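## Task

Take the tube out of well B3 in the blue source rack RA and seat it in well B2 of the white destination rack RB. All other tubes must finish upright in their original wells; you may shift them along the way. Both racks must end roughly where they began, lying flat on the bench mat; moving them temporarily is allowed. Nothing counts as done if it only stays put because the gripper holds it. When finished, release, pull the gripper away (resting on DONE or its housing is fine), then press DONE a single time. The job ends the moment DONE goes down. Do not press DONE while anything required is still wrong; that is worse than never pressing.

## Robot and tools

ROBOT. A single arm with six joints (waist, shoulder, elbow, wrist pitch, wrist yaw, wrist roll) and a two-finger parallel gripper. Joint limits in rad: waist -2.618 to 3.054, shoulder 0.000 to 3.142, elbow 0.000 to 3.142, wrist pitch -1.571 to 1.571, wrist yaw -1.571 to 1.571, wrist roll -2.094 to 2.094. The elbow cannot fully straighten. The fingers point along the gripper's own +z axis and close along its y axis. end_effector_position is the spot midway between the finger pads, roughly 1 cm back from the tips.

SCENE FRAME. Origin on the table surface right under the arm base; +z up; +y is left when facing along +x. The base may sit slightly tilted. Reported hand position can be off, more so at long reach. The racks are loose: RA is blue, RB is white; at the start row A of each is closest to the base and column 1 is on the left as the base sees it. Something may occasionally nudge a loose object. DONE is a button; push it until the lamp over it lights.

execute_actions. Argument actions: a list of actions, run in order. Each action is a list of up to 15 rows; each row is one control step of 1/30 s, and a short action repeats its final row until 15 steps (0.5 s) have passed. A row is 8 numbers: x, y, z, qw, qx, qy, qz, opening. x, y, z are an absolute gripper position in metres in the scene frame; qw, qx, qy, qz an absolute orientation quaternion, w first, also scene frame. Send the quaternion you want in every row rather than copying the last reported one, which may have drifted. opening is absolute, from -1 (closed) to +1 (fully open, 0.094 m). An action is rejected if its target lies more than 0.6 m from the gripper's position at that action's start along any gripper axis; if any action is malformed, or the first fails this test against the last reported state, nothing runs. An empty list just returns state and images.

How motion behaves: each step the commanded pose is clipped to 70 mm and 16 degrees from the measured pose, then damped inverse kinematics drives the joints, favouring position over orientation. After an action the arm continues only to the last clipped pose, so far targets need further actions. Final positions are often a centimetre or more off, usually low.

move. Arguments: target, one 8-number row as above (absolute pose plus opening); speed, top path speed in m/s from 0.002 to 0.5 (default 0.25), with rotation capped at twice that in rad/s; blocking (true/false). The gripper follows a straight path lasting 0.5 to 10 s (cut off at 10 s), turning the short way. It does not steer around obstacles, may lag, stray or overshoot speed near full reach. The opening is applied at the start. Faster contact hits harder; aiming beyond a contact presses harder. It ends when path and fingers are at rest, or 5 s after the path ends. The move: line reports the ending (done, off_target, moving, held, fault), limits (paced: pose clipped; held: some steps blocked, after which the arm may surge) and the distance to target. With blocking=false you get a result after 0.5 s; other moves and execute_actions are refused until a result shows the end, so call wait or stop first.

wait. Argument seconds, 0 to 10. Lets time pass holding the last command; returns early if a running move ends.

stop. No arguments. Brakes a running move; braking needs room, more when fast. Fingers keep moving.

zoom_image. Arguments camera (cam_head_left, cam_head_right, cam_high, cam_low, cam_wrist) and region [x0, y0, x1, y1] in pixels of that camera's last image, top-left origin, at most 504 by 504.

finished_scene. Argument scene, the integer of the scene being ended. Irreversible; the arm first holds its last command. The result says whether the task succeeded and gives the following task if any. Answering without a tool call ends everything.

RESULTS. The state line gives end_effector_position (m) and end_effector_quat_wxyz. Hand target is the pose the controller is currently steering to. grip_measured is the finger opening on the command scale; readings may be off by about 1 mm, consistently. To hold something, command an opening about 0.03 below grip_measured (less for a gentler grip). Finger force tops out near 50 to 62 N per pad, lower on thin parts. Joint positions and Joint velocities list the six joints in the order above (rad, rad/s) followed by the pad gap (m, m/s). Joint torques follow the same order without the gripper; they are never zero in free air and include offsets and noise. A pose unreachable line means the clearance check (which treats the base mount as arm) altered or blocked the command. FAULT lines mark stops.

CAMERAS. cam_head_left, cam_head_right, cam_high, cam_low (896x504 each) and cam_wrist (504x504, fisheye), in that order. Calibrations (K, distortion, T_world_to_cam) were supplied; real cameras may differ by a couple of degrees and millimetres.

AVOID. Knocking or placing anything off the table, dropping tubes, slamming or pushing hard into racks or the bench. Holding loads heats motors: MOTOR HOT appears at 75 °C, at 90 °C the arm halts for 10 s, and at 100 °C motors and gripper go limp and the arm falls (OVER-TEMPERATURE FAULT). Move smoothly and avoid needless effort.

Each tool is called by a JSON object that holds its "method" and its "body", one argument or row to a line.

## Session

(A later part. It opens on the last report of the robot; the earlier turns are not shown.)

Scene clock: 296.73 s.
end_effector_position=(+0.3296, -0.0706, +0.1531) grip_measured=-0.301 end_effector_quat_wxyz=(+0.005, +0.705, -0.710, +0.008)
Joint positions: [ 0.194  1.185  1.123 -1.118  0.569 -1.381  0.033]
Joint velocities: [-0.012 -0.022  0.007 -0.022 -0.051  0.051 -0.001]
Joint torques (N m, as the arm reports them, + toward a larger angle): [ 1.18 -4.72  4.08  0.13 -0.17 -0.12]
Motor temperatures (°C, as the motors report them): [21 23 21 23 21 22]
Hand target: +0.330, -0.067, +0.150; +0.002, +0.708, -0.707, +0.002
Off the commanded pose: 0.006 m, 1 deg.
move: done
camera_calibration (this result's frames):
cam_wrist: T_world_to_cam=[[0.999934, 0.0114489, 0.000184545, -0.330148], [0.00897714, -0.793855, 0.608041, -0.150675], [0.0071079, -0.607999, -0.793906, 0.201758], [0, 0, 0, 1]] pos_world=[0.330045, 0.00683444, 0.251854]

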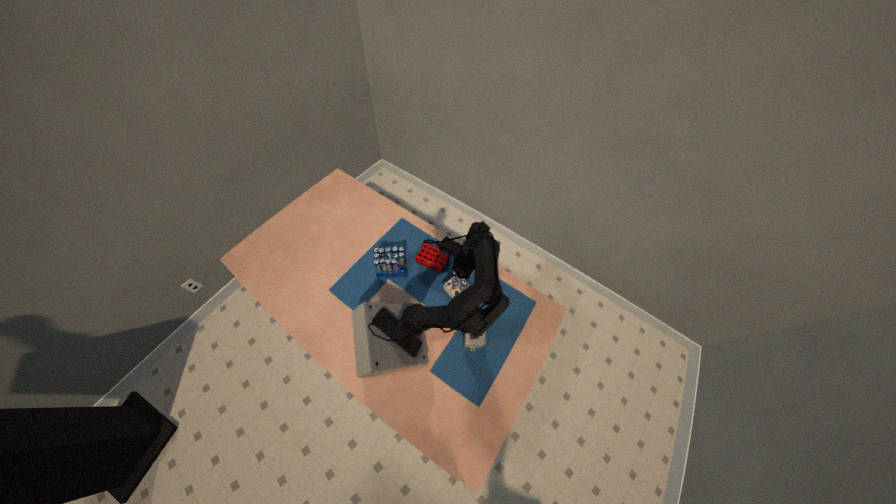

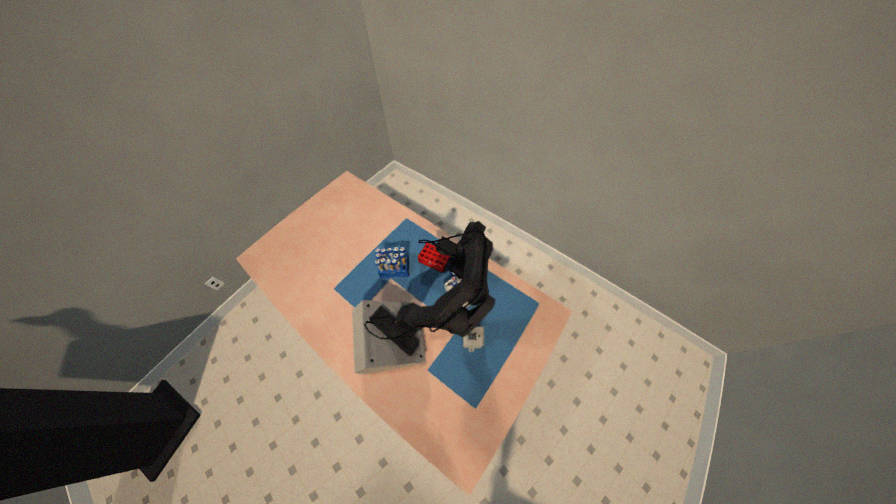

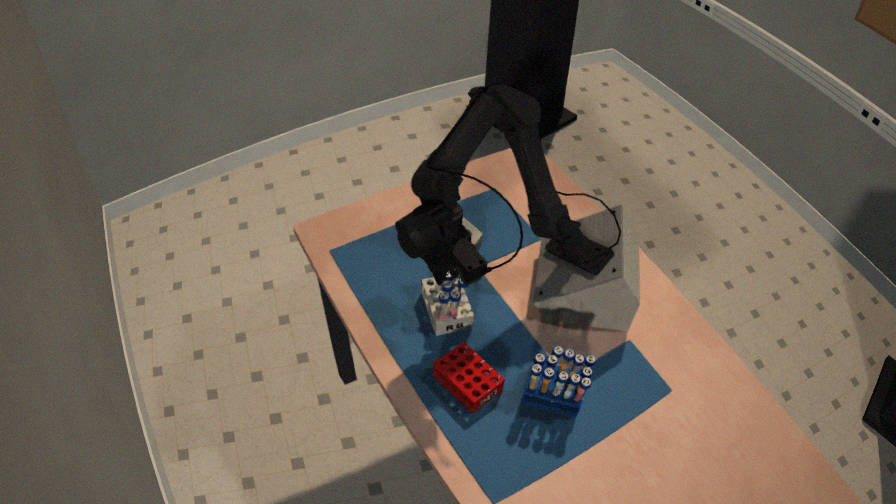

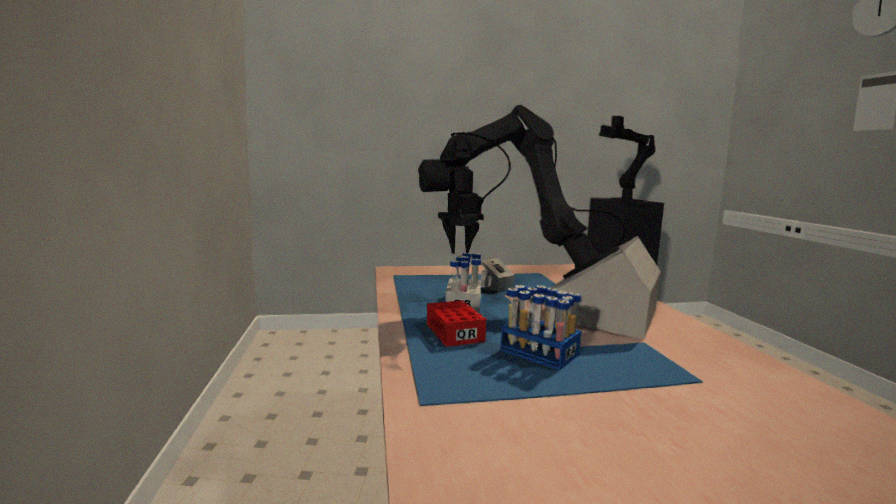

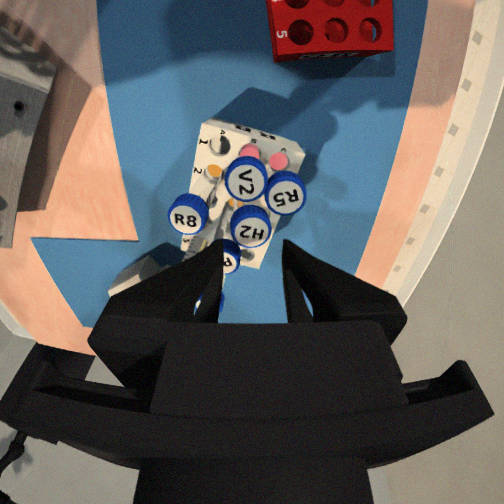

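{"method": "move", "body": {
  "target": [0.329,-0.073,0.12,0,0.707,-0.707,0,-0.4],
  "speed": 0.03
}}

{"method": "move", "body": {
  "target": [0.329,-0.073,0.12,0,0.707,-0.707,0,-0.56]
}}

{"method": "move", "body": {
  "target": [0.319,-0.063,0.122,0,0.707,-0.707,0,-0.56],
  "speed": 0.01
}}

{"method": "move", "body": {
  "target": [0.319,-0.063,0.112,0,0.707,-0.707,0,-0.6],
  "speed": 0.01
}}

{"method": "move", "body": {
  "target": [0.319,-0.063,0.115,0,0.707,-0.707,0,-0.42]
}}

{"method": "move", "body": {
  "target": [0.30,-0.10,0.2,0,0.707,-0.707,0,-0.42],
  "speed": 0.08
}}

{"method": "zoom_image", "body": {
  "camera": "cam_low",
  "region": [420,220,520,310]
}}

Scene clock: 308.20 s.
end_effector_position=(+0.3293, -0.0744, +0.1371) grip_measured=-0.399 end_effector_quat_wxyz=(-0.003, +0.711, -0.704, -0.002)
Joint positions: [ 0.117  1.179  1.077 -1.035  0.513 -1.481  0.028]
Joint velocities: [ 0.007 -0.017  0.002  0.007  0.022  0.007 -0.001]
Joint torques (N m, as the arm reports them, + toward a larger angle): [-0.74 -4.33  1.22  0.68 -0.04 -0.13]
Motor temperatures (°C, as the motors report them): [21 23 21 23 21 22]
Hand target: +0.328, -0.074, +0.121; +0.003, +0.707, -0.707, +0.000
Off the commanded pose: 0.017 m, 1 deg.
move: off_target
camera_calibration (this result's frames):
cam_wrist: T_world_to_cam=[[0.999594, 0.0284291, -0.00195204, -0.328214], [0.0241471, -0.808678, 0.587755, -0.147219], [0.0151308, -0.587564, -0.809037, 0.18767], [0, 0, 0, 1]] pos_world=[0.328796, 0.000546026, 0.23772]

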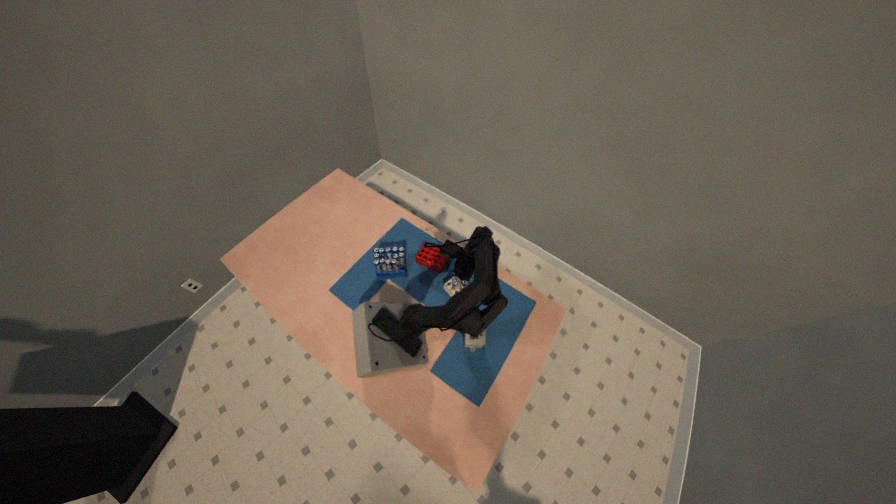

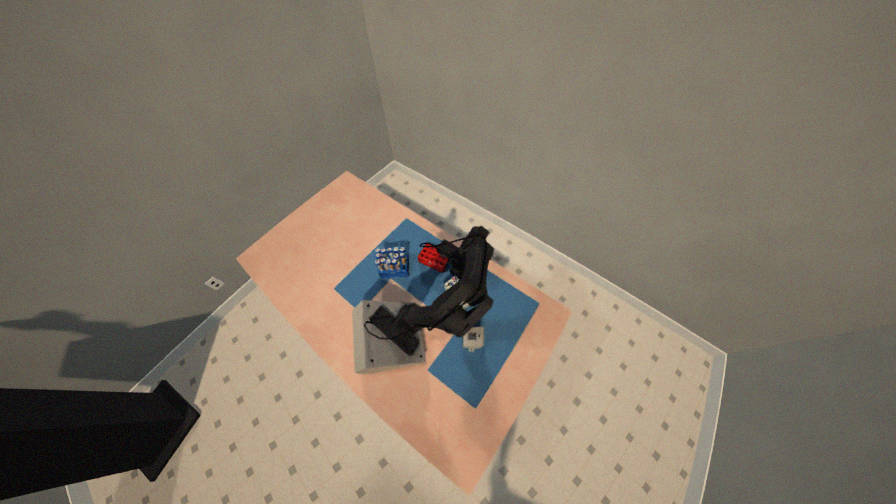

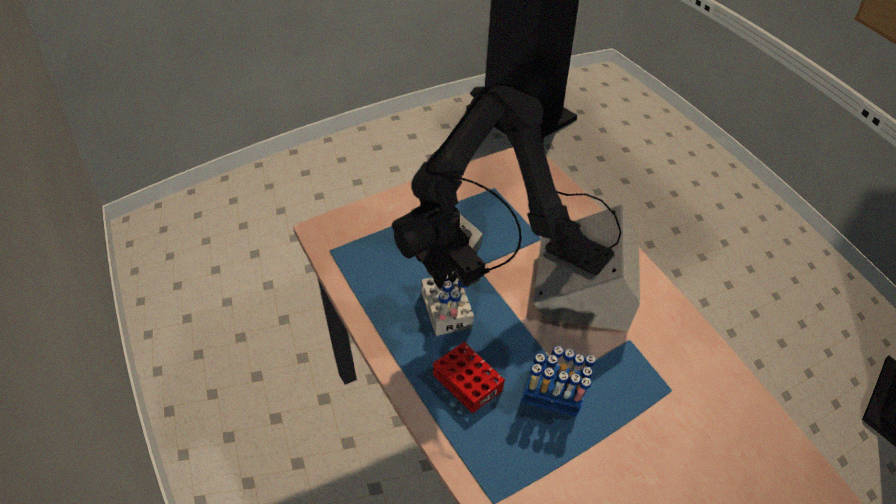

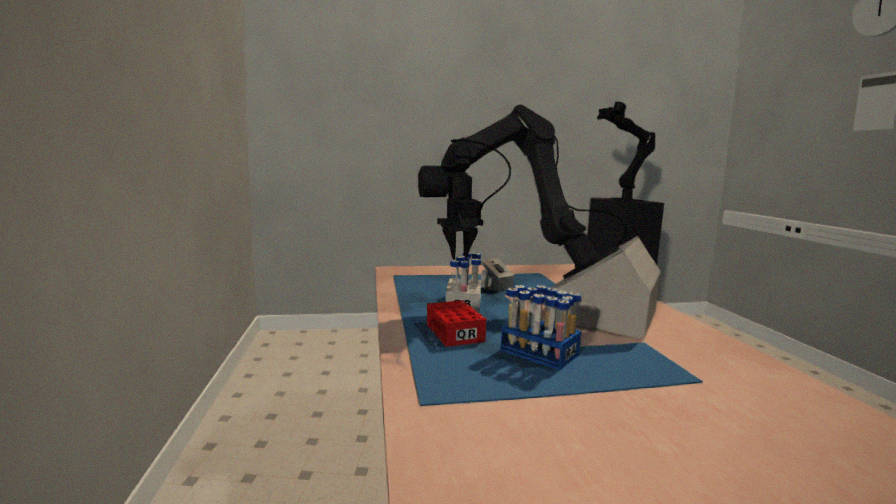

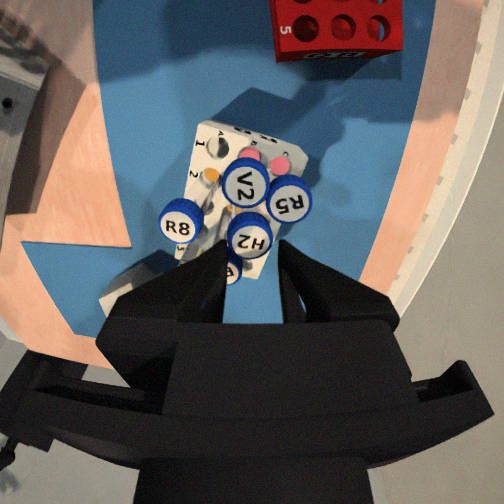

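Scene clock: 308.90 s.
end_effector_position=(+0.3279, -0.0732, +0.1373) grip_measured=-0.553 end_effector_quat_wxyz=(-0.004, +0.712, -0.703, -0.006)
Joint positions: [ 0.117  1.178  1.077 -1.04   0.504 -1.482  0.021]
Joint velocities: [-0.002 -0.002 -0.002  0.037 -0.037  0.022 -0.001]
Joint torques (N m, as the arm reports them, + toward a larger angle): [-0.73 -4.24  1.25  0.76  0.02 -0.14]
Motor temperatures (°C, as the motors report them): [21 23 21 23 21 22]
Hand target: +0.328, -0.073, +0.121; +0.001, +0.707, -0.707, -0.000
Off the commanded pose: 0.017 m, 1 deg.
move: off_target
camera_calibration (this result's frames):
cam_wrist: T_world_to_cam=[[0.999483, 0.0314953, -0.00650117, -0.32595], [0.0294069, -0.813245, 0.581178, -0.14743], [0.0130173, -0.581069, -0.81375, 0.1904], [0, 0, 0, 1]] pos_world=[0.327638, 0.00100436, 0.238502]

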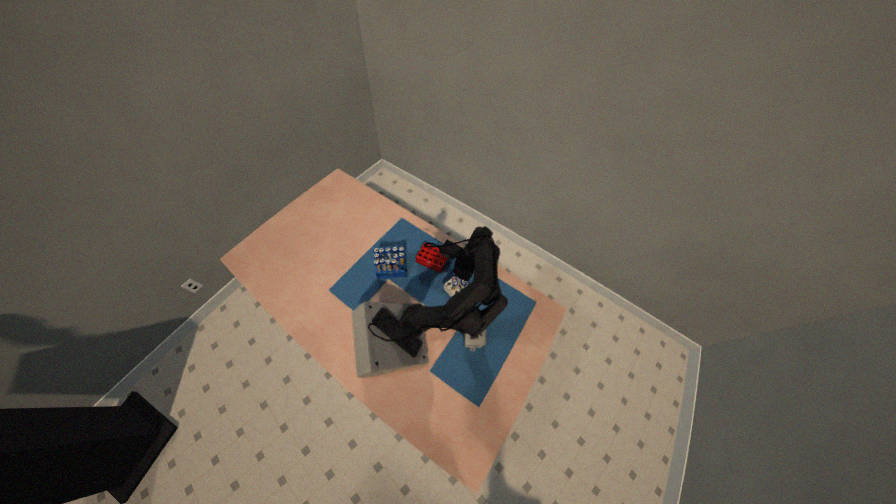

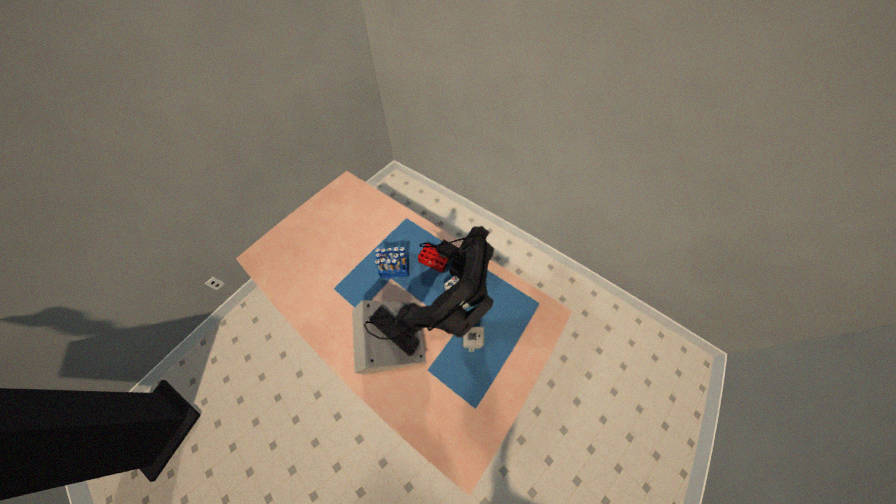

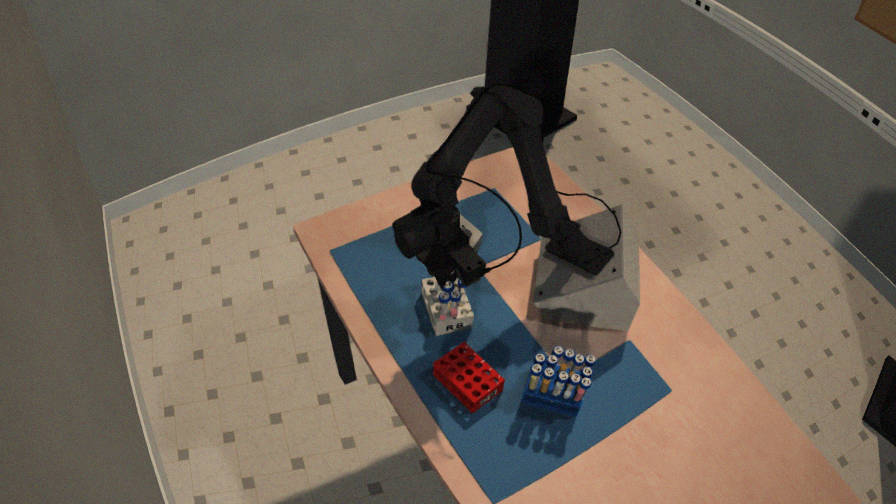

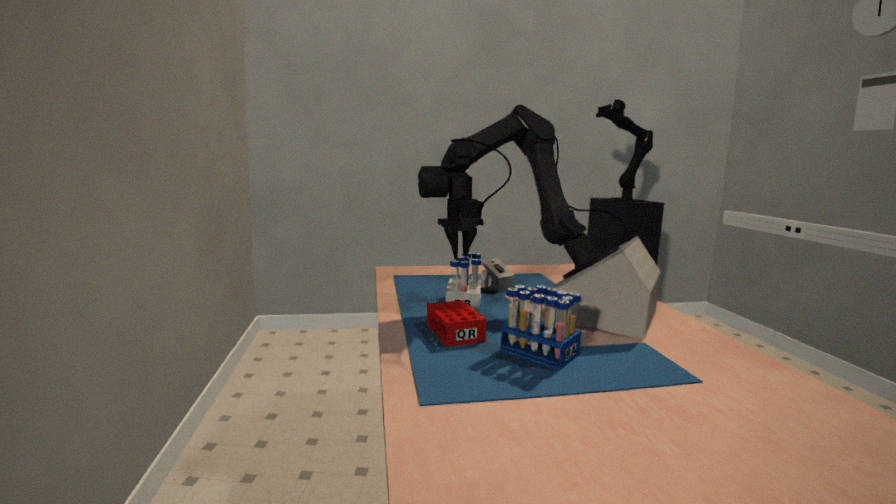

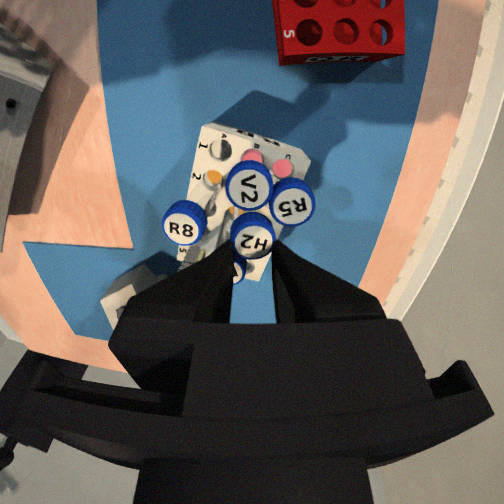

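Scene clock: 311.17 s.
end_effector_position=(+0.3265, -0.0715, +0.1372) grip_measured=-0.553 end_effector_quat_wxyz=(-0.005, +0.708, -0.706, +0.008)
Joint positions: [ 0.141  1.161  1.047 -1.017  0.536 -1.457  0.021]
Joint velocities: [-0.002  0.022  0.012 -0.051  0.037  0.022  0.   ]
Joint torques (N m, as the arm reports them, + toward a larger angle): [ 1.47 -4.21  0.66  0.52 -0.13  0.13]
Motor temperatures (°C, as the motors report them): [21 23 21 23 21 22]
Hand target: +0.319, -0.063, +0.123; +0.000, +0.707, -0.707, -0.001
Off the commanded pose: 0.019 m, 1 deg.
move: off_target
camera_calibration (this result's frames):
cam_wrist: T_world_to_cam=[[0.999673, 0.0204366, 0.0153787, -0.328468], [0.00722763, -0.8025, 0.596609, -0.140131], [0.0245341, -0.596303, -0.802385, 0.184944], [0, 0, 0, 1]] pos_world=[0.324836, 0.00453986, 0.237051]

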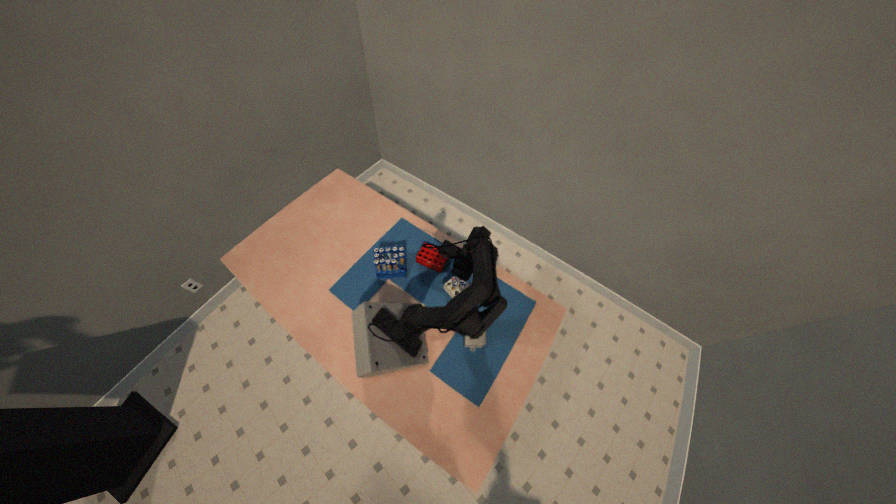

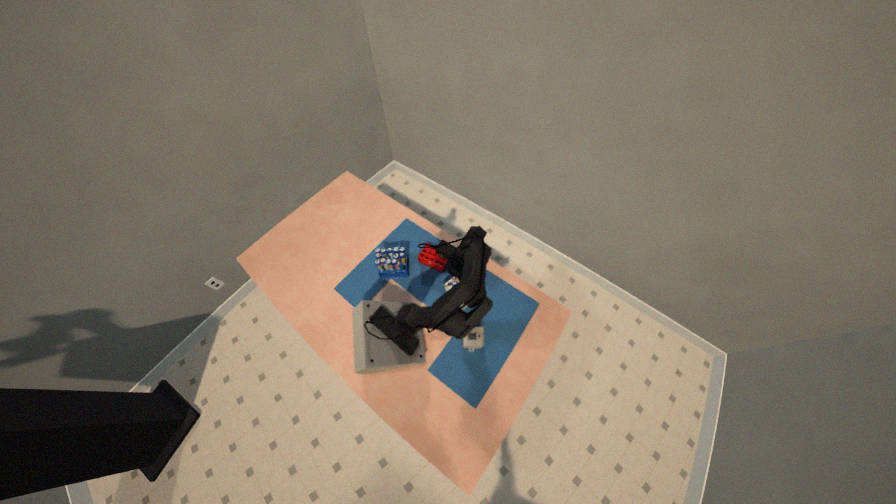

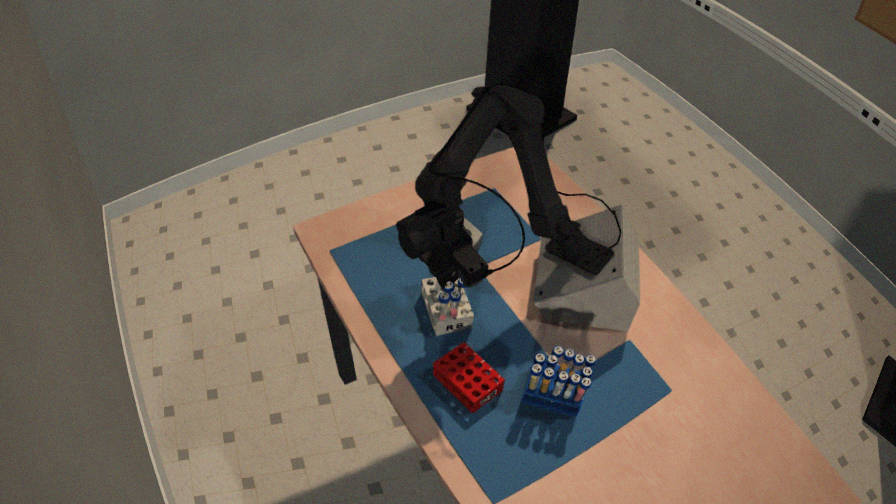

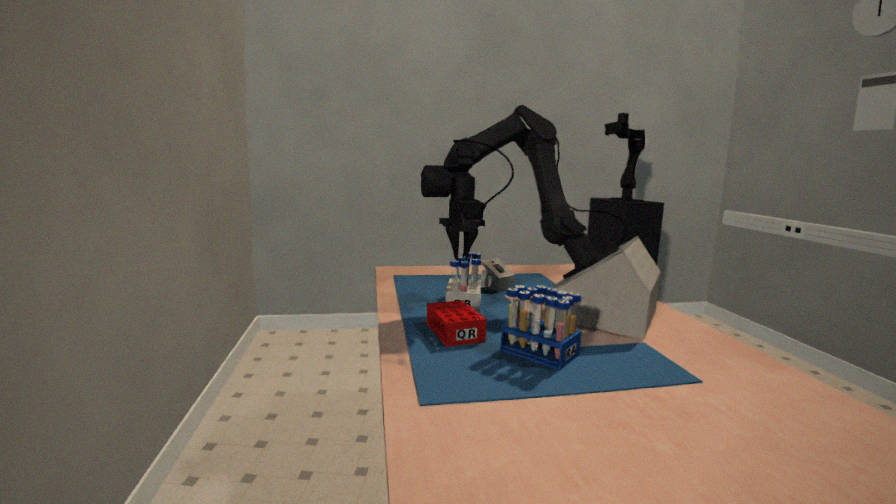

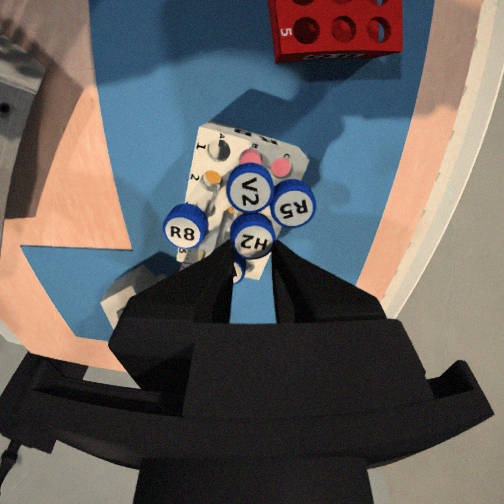

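Scene clock: 314.17 s.
end_effector_position=(+0.3258, -0.0715, +0.1367) grip_measured=-0.582 end_effector_quat_wxyz=(-0.008, +0.706, -0.708, +0.011)
Joint positions: [ 0.141  1.15   1.034 -1.005  0.537 -1.457  0.02 ]
Joint velocities: [-0.027  0.007 -0.007 -0.007  0.037 -0.037  0.001]
Joint torques (N m, as the arm reports them, + toward a larger angle): [-0.48 -2.68 -0.19  0.81 -0.21 -0.08]
Motor temperatures (°C, as the motors report them): [21 23 21 23 21 22]
Hand target: +0.317, -0.064, +0.114; +0.002, +0.707, -0.707, -0.001
Off the commanded pose: 0.027 m, 2 deg.
move: off_target
camera_calibration (this result's frames):
cam_wrist: T_world_to_cam=[[0.999583, 0.0155937, 0.0243222, -0.32928], [-0.00199882, -0.802497, 0.596653, -0.136832], [0.0288225, -0.596452, -0.802131, 0.183118], [0, 0, 0, 1]] pos_world=[0.323592, 0.0045487, 0.236535]

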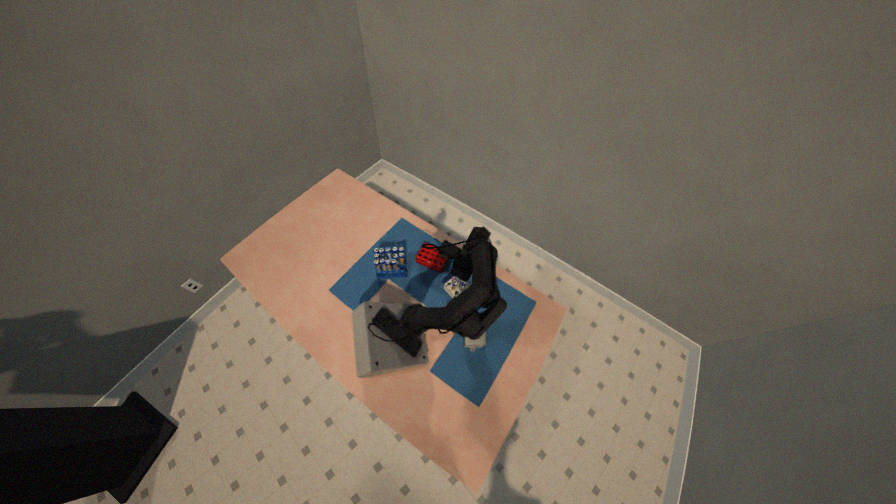

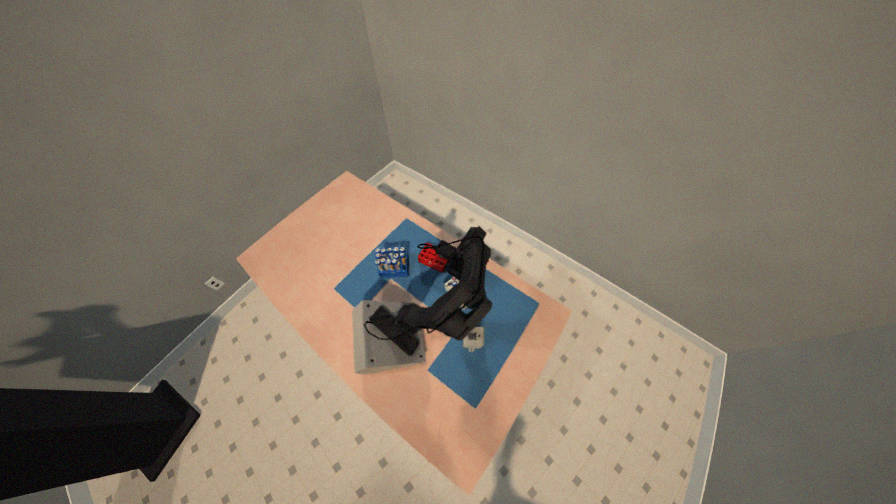

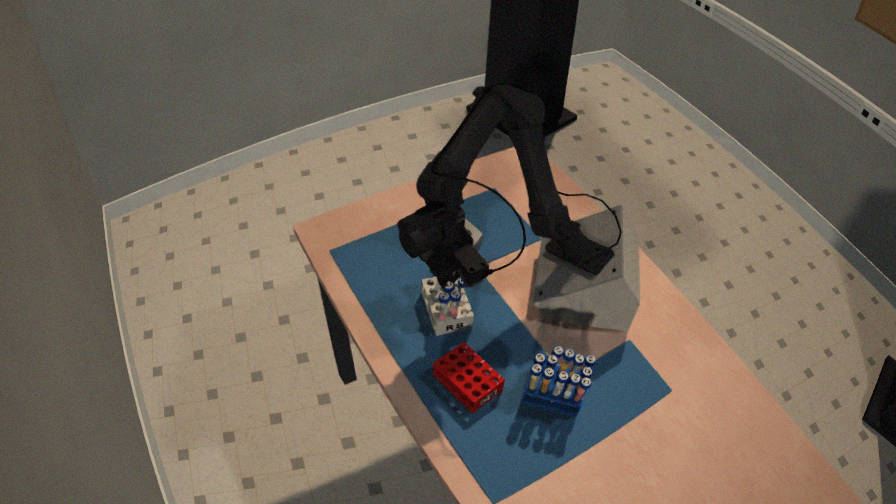

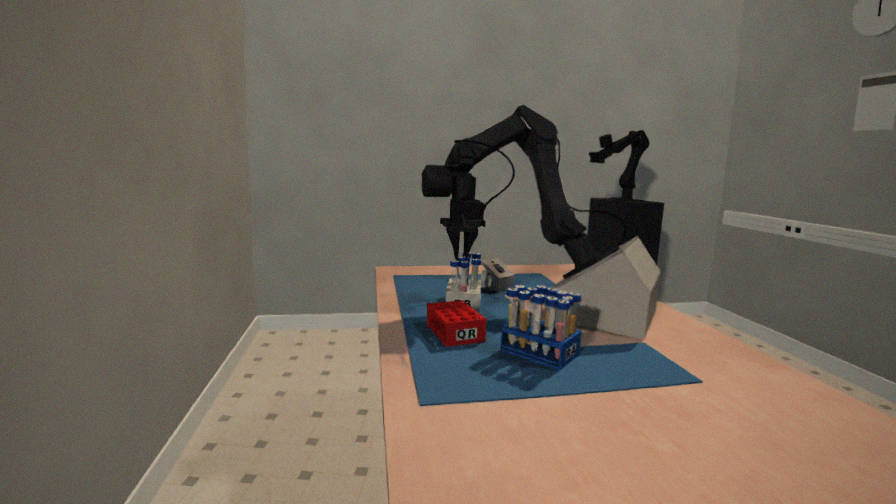

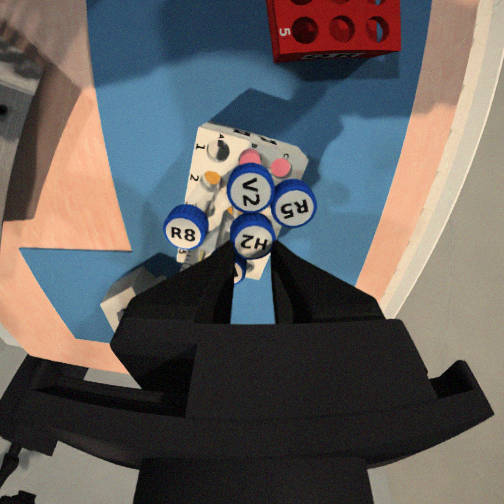

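Scene clock: 314.87 s.
end_effector_position=(+0.3275, -0.0713, +0.1374) grip_measured=-0.421 end_effector_quat_wxyz=(-0.012, +0.705, -0.709, +0.014)
Joint positions: [ 0.143  1.148  1.033 -0.997  0.537 -1.457  0.027]
Joint velocities: [-0.022 -0.027 -0.017  0.007  0.022  0.007  0.   ]
Joint torques (N m, as the arm reports them, + toward a larger angle): [-0.07 -2.53  0.28  0.61 -0.19 -0.02]
Motor temperatures (°C, as the motors report them): [21 23 21 23 21 22]
Hand target: +0.318, -0.064, +0.117; +0.001, +0.707, -0.707, -0.000
Off the commanded pose: 0.025 m, 2 deg.
move: off_target
camera_calibration (this result's frames):
cam_wrist: T_world_to_cam=[[0.999386, 0.0121225, 0.0328713, -0.332349], [-0.0098572, -0.803042, 0.595841, -0.134401], [0.0336201, -0.595799, -0.802429, 0.182185], [0, 0, 0, 1]] pos_world=[0.324695, 0.00464553, 0.237197]

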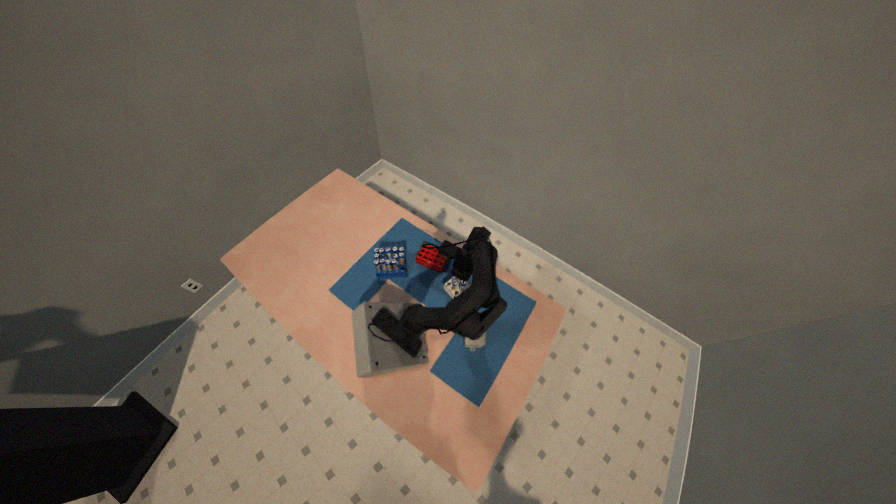

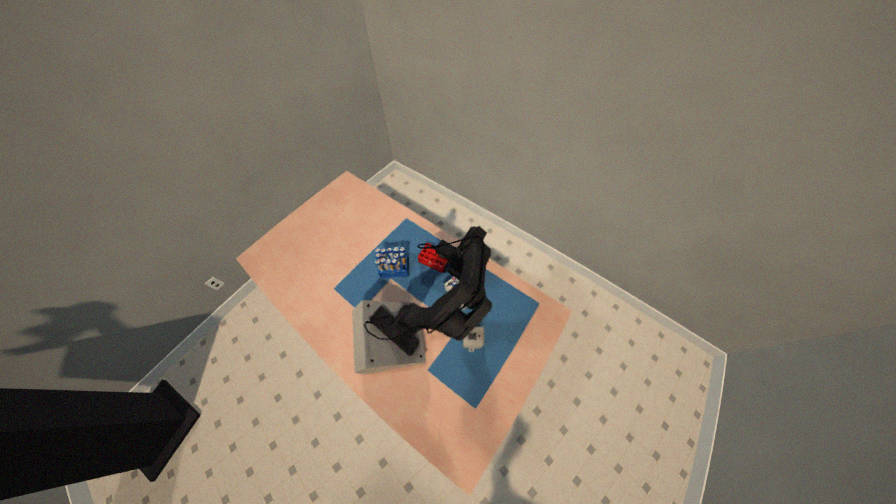

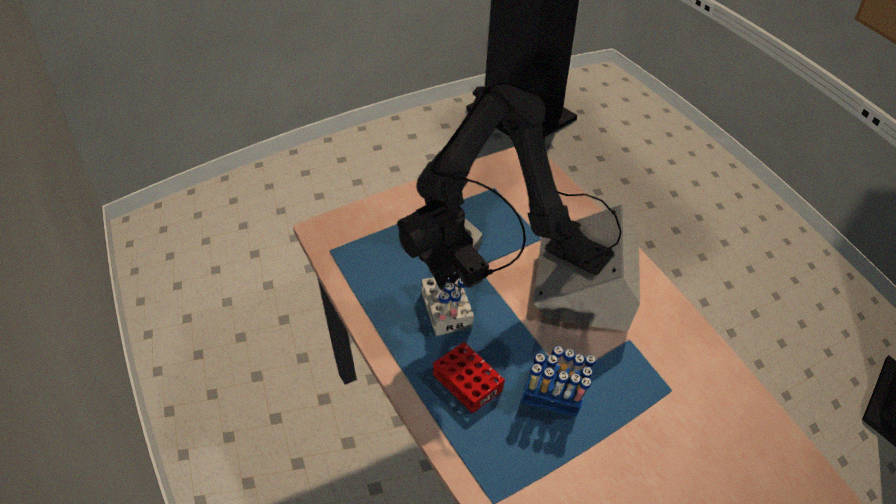

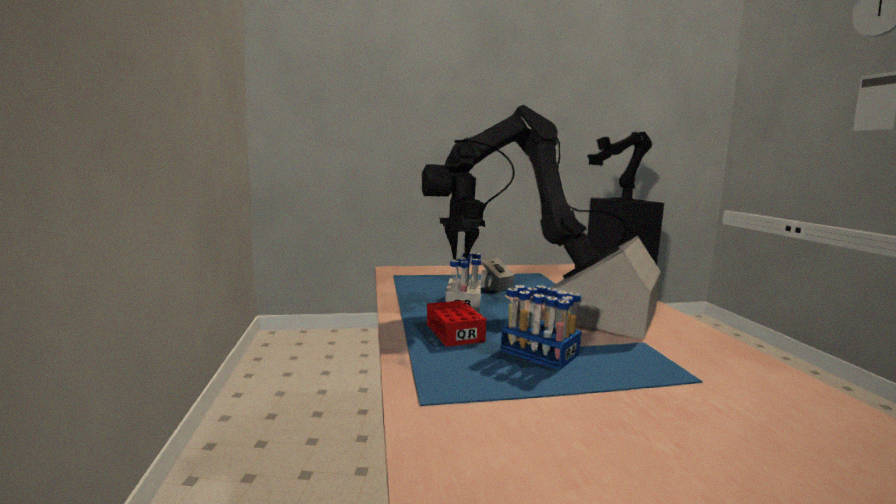

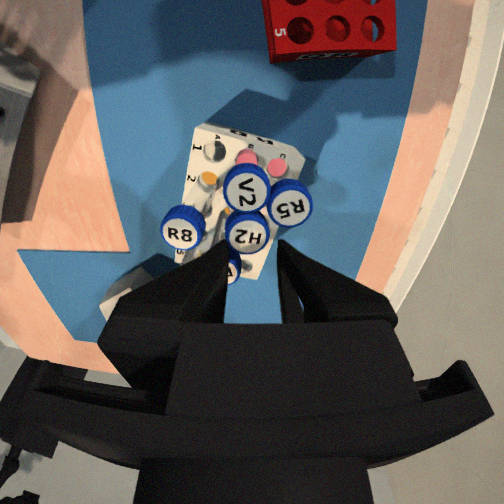

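Scene clock: 316.33 s.
end_effector_position=(+0.2955, -0.0969, +0.1868) grip_measured=-0.421 end_effector_quat_wxyz=(+0.020, +0.713, -0.700, -0.008)
Joint positions: [ 0.191  1.061  1.164 -1.331  0.558 -1.385  0.027]
Joint velocities: [-0.002 -0.017  0.017 -0.022 -0.051  0.081  0.001]
Joint torques (N m, as the arm reports them, + toward a larger angle): [ 2.42 -6.9   6.25 -0.16 -0.11  0.03]
Motor temperatures (°C, as the motors report them): [21 23 21 23 21 22]
Hand target: +0.299, -0.099, +0.200; -0.001, +0.707, -0.707, -0.001
Off the commanded pose: 0.014 m, 3 deg.
move: off_target
camera_calibration (this result's frames):
cam_wrist: T_world_to_cam=[[0.998391, 0.0367514, -0.0431715, -0.284772], [0.0554014, -0.794191, 0.605137, -0.204819], [-0.0120468, -0.606555, -0.79495, 0.218742], [0, 0, 0, 1]] pos_world=[0.298297, -0.0195208, 0.285538]

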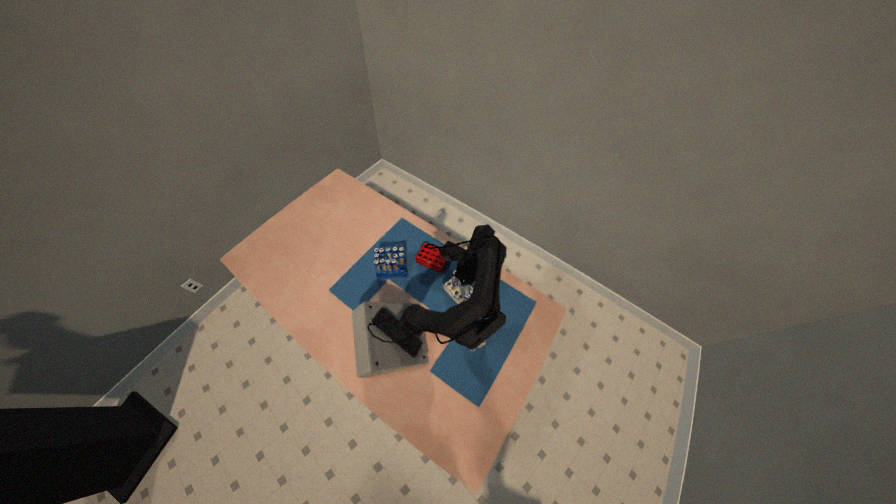

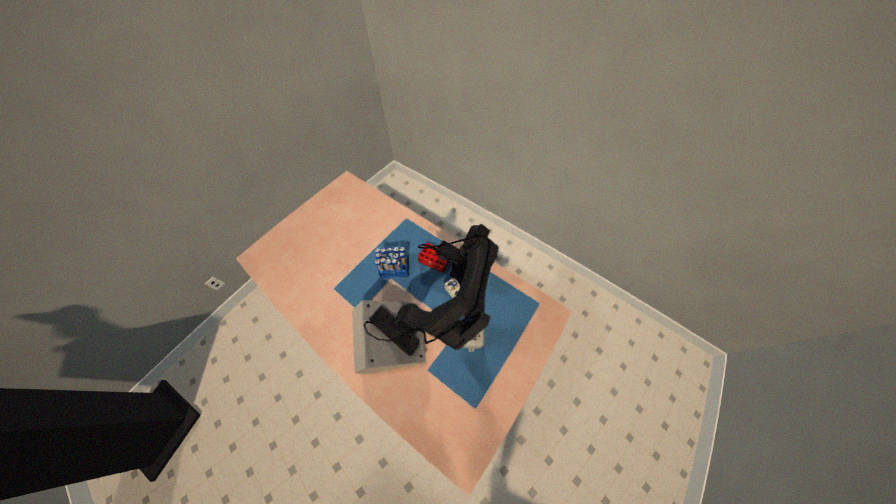

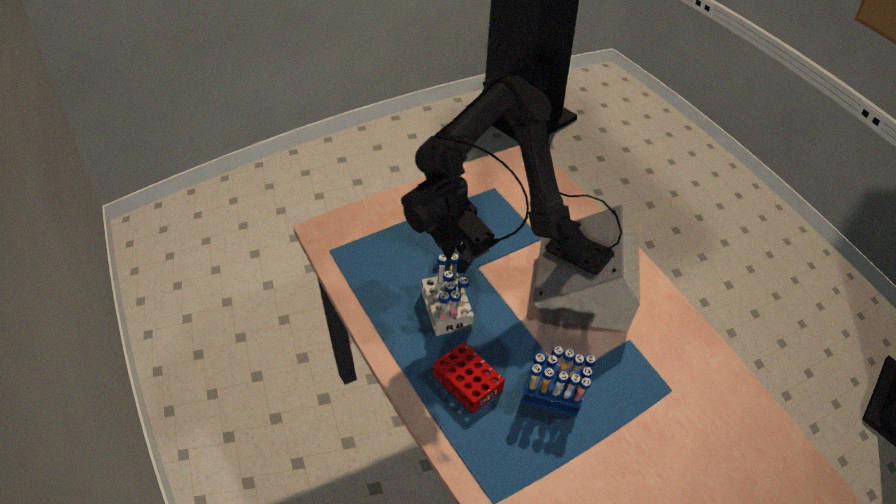

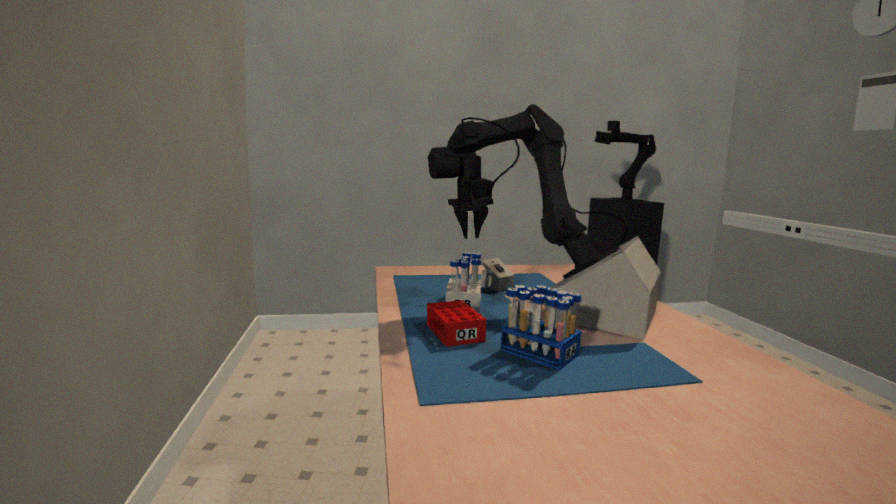

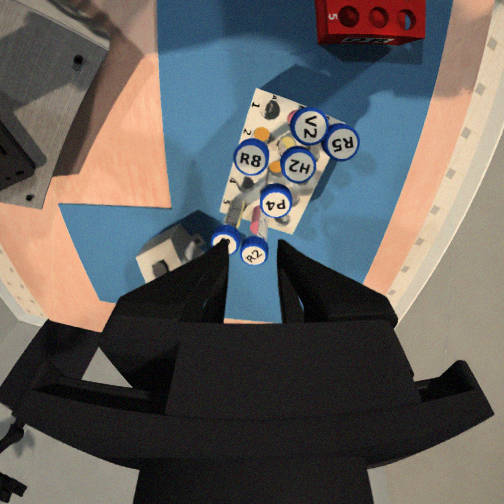

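Region (420, 220, 520, 310) of cam_low's 896x504 image, scaled by 5.040, with more detail than that image has; it fills the top 454 rows of this view, and the rest is white.

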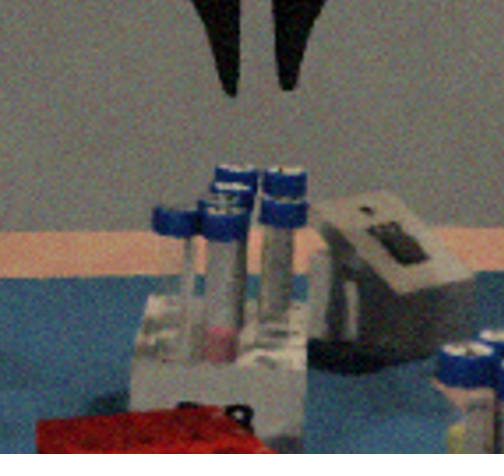

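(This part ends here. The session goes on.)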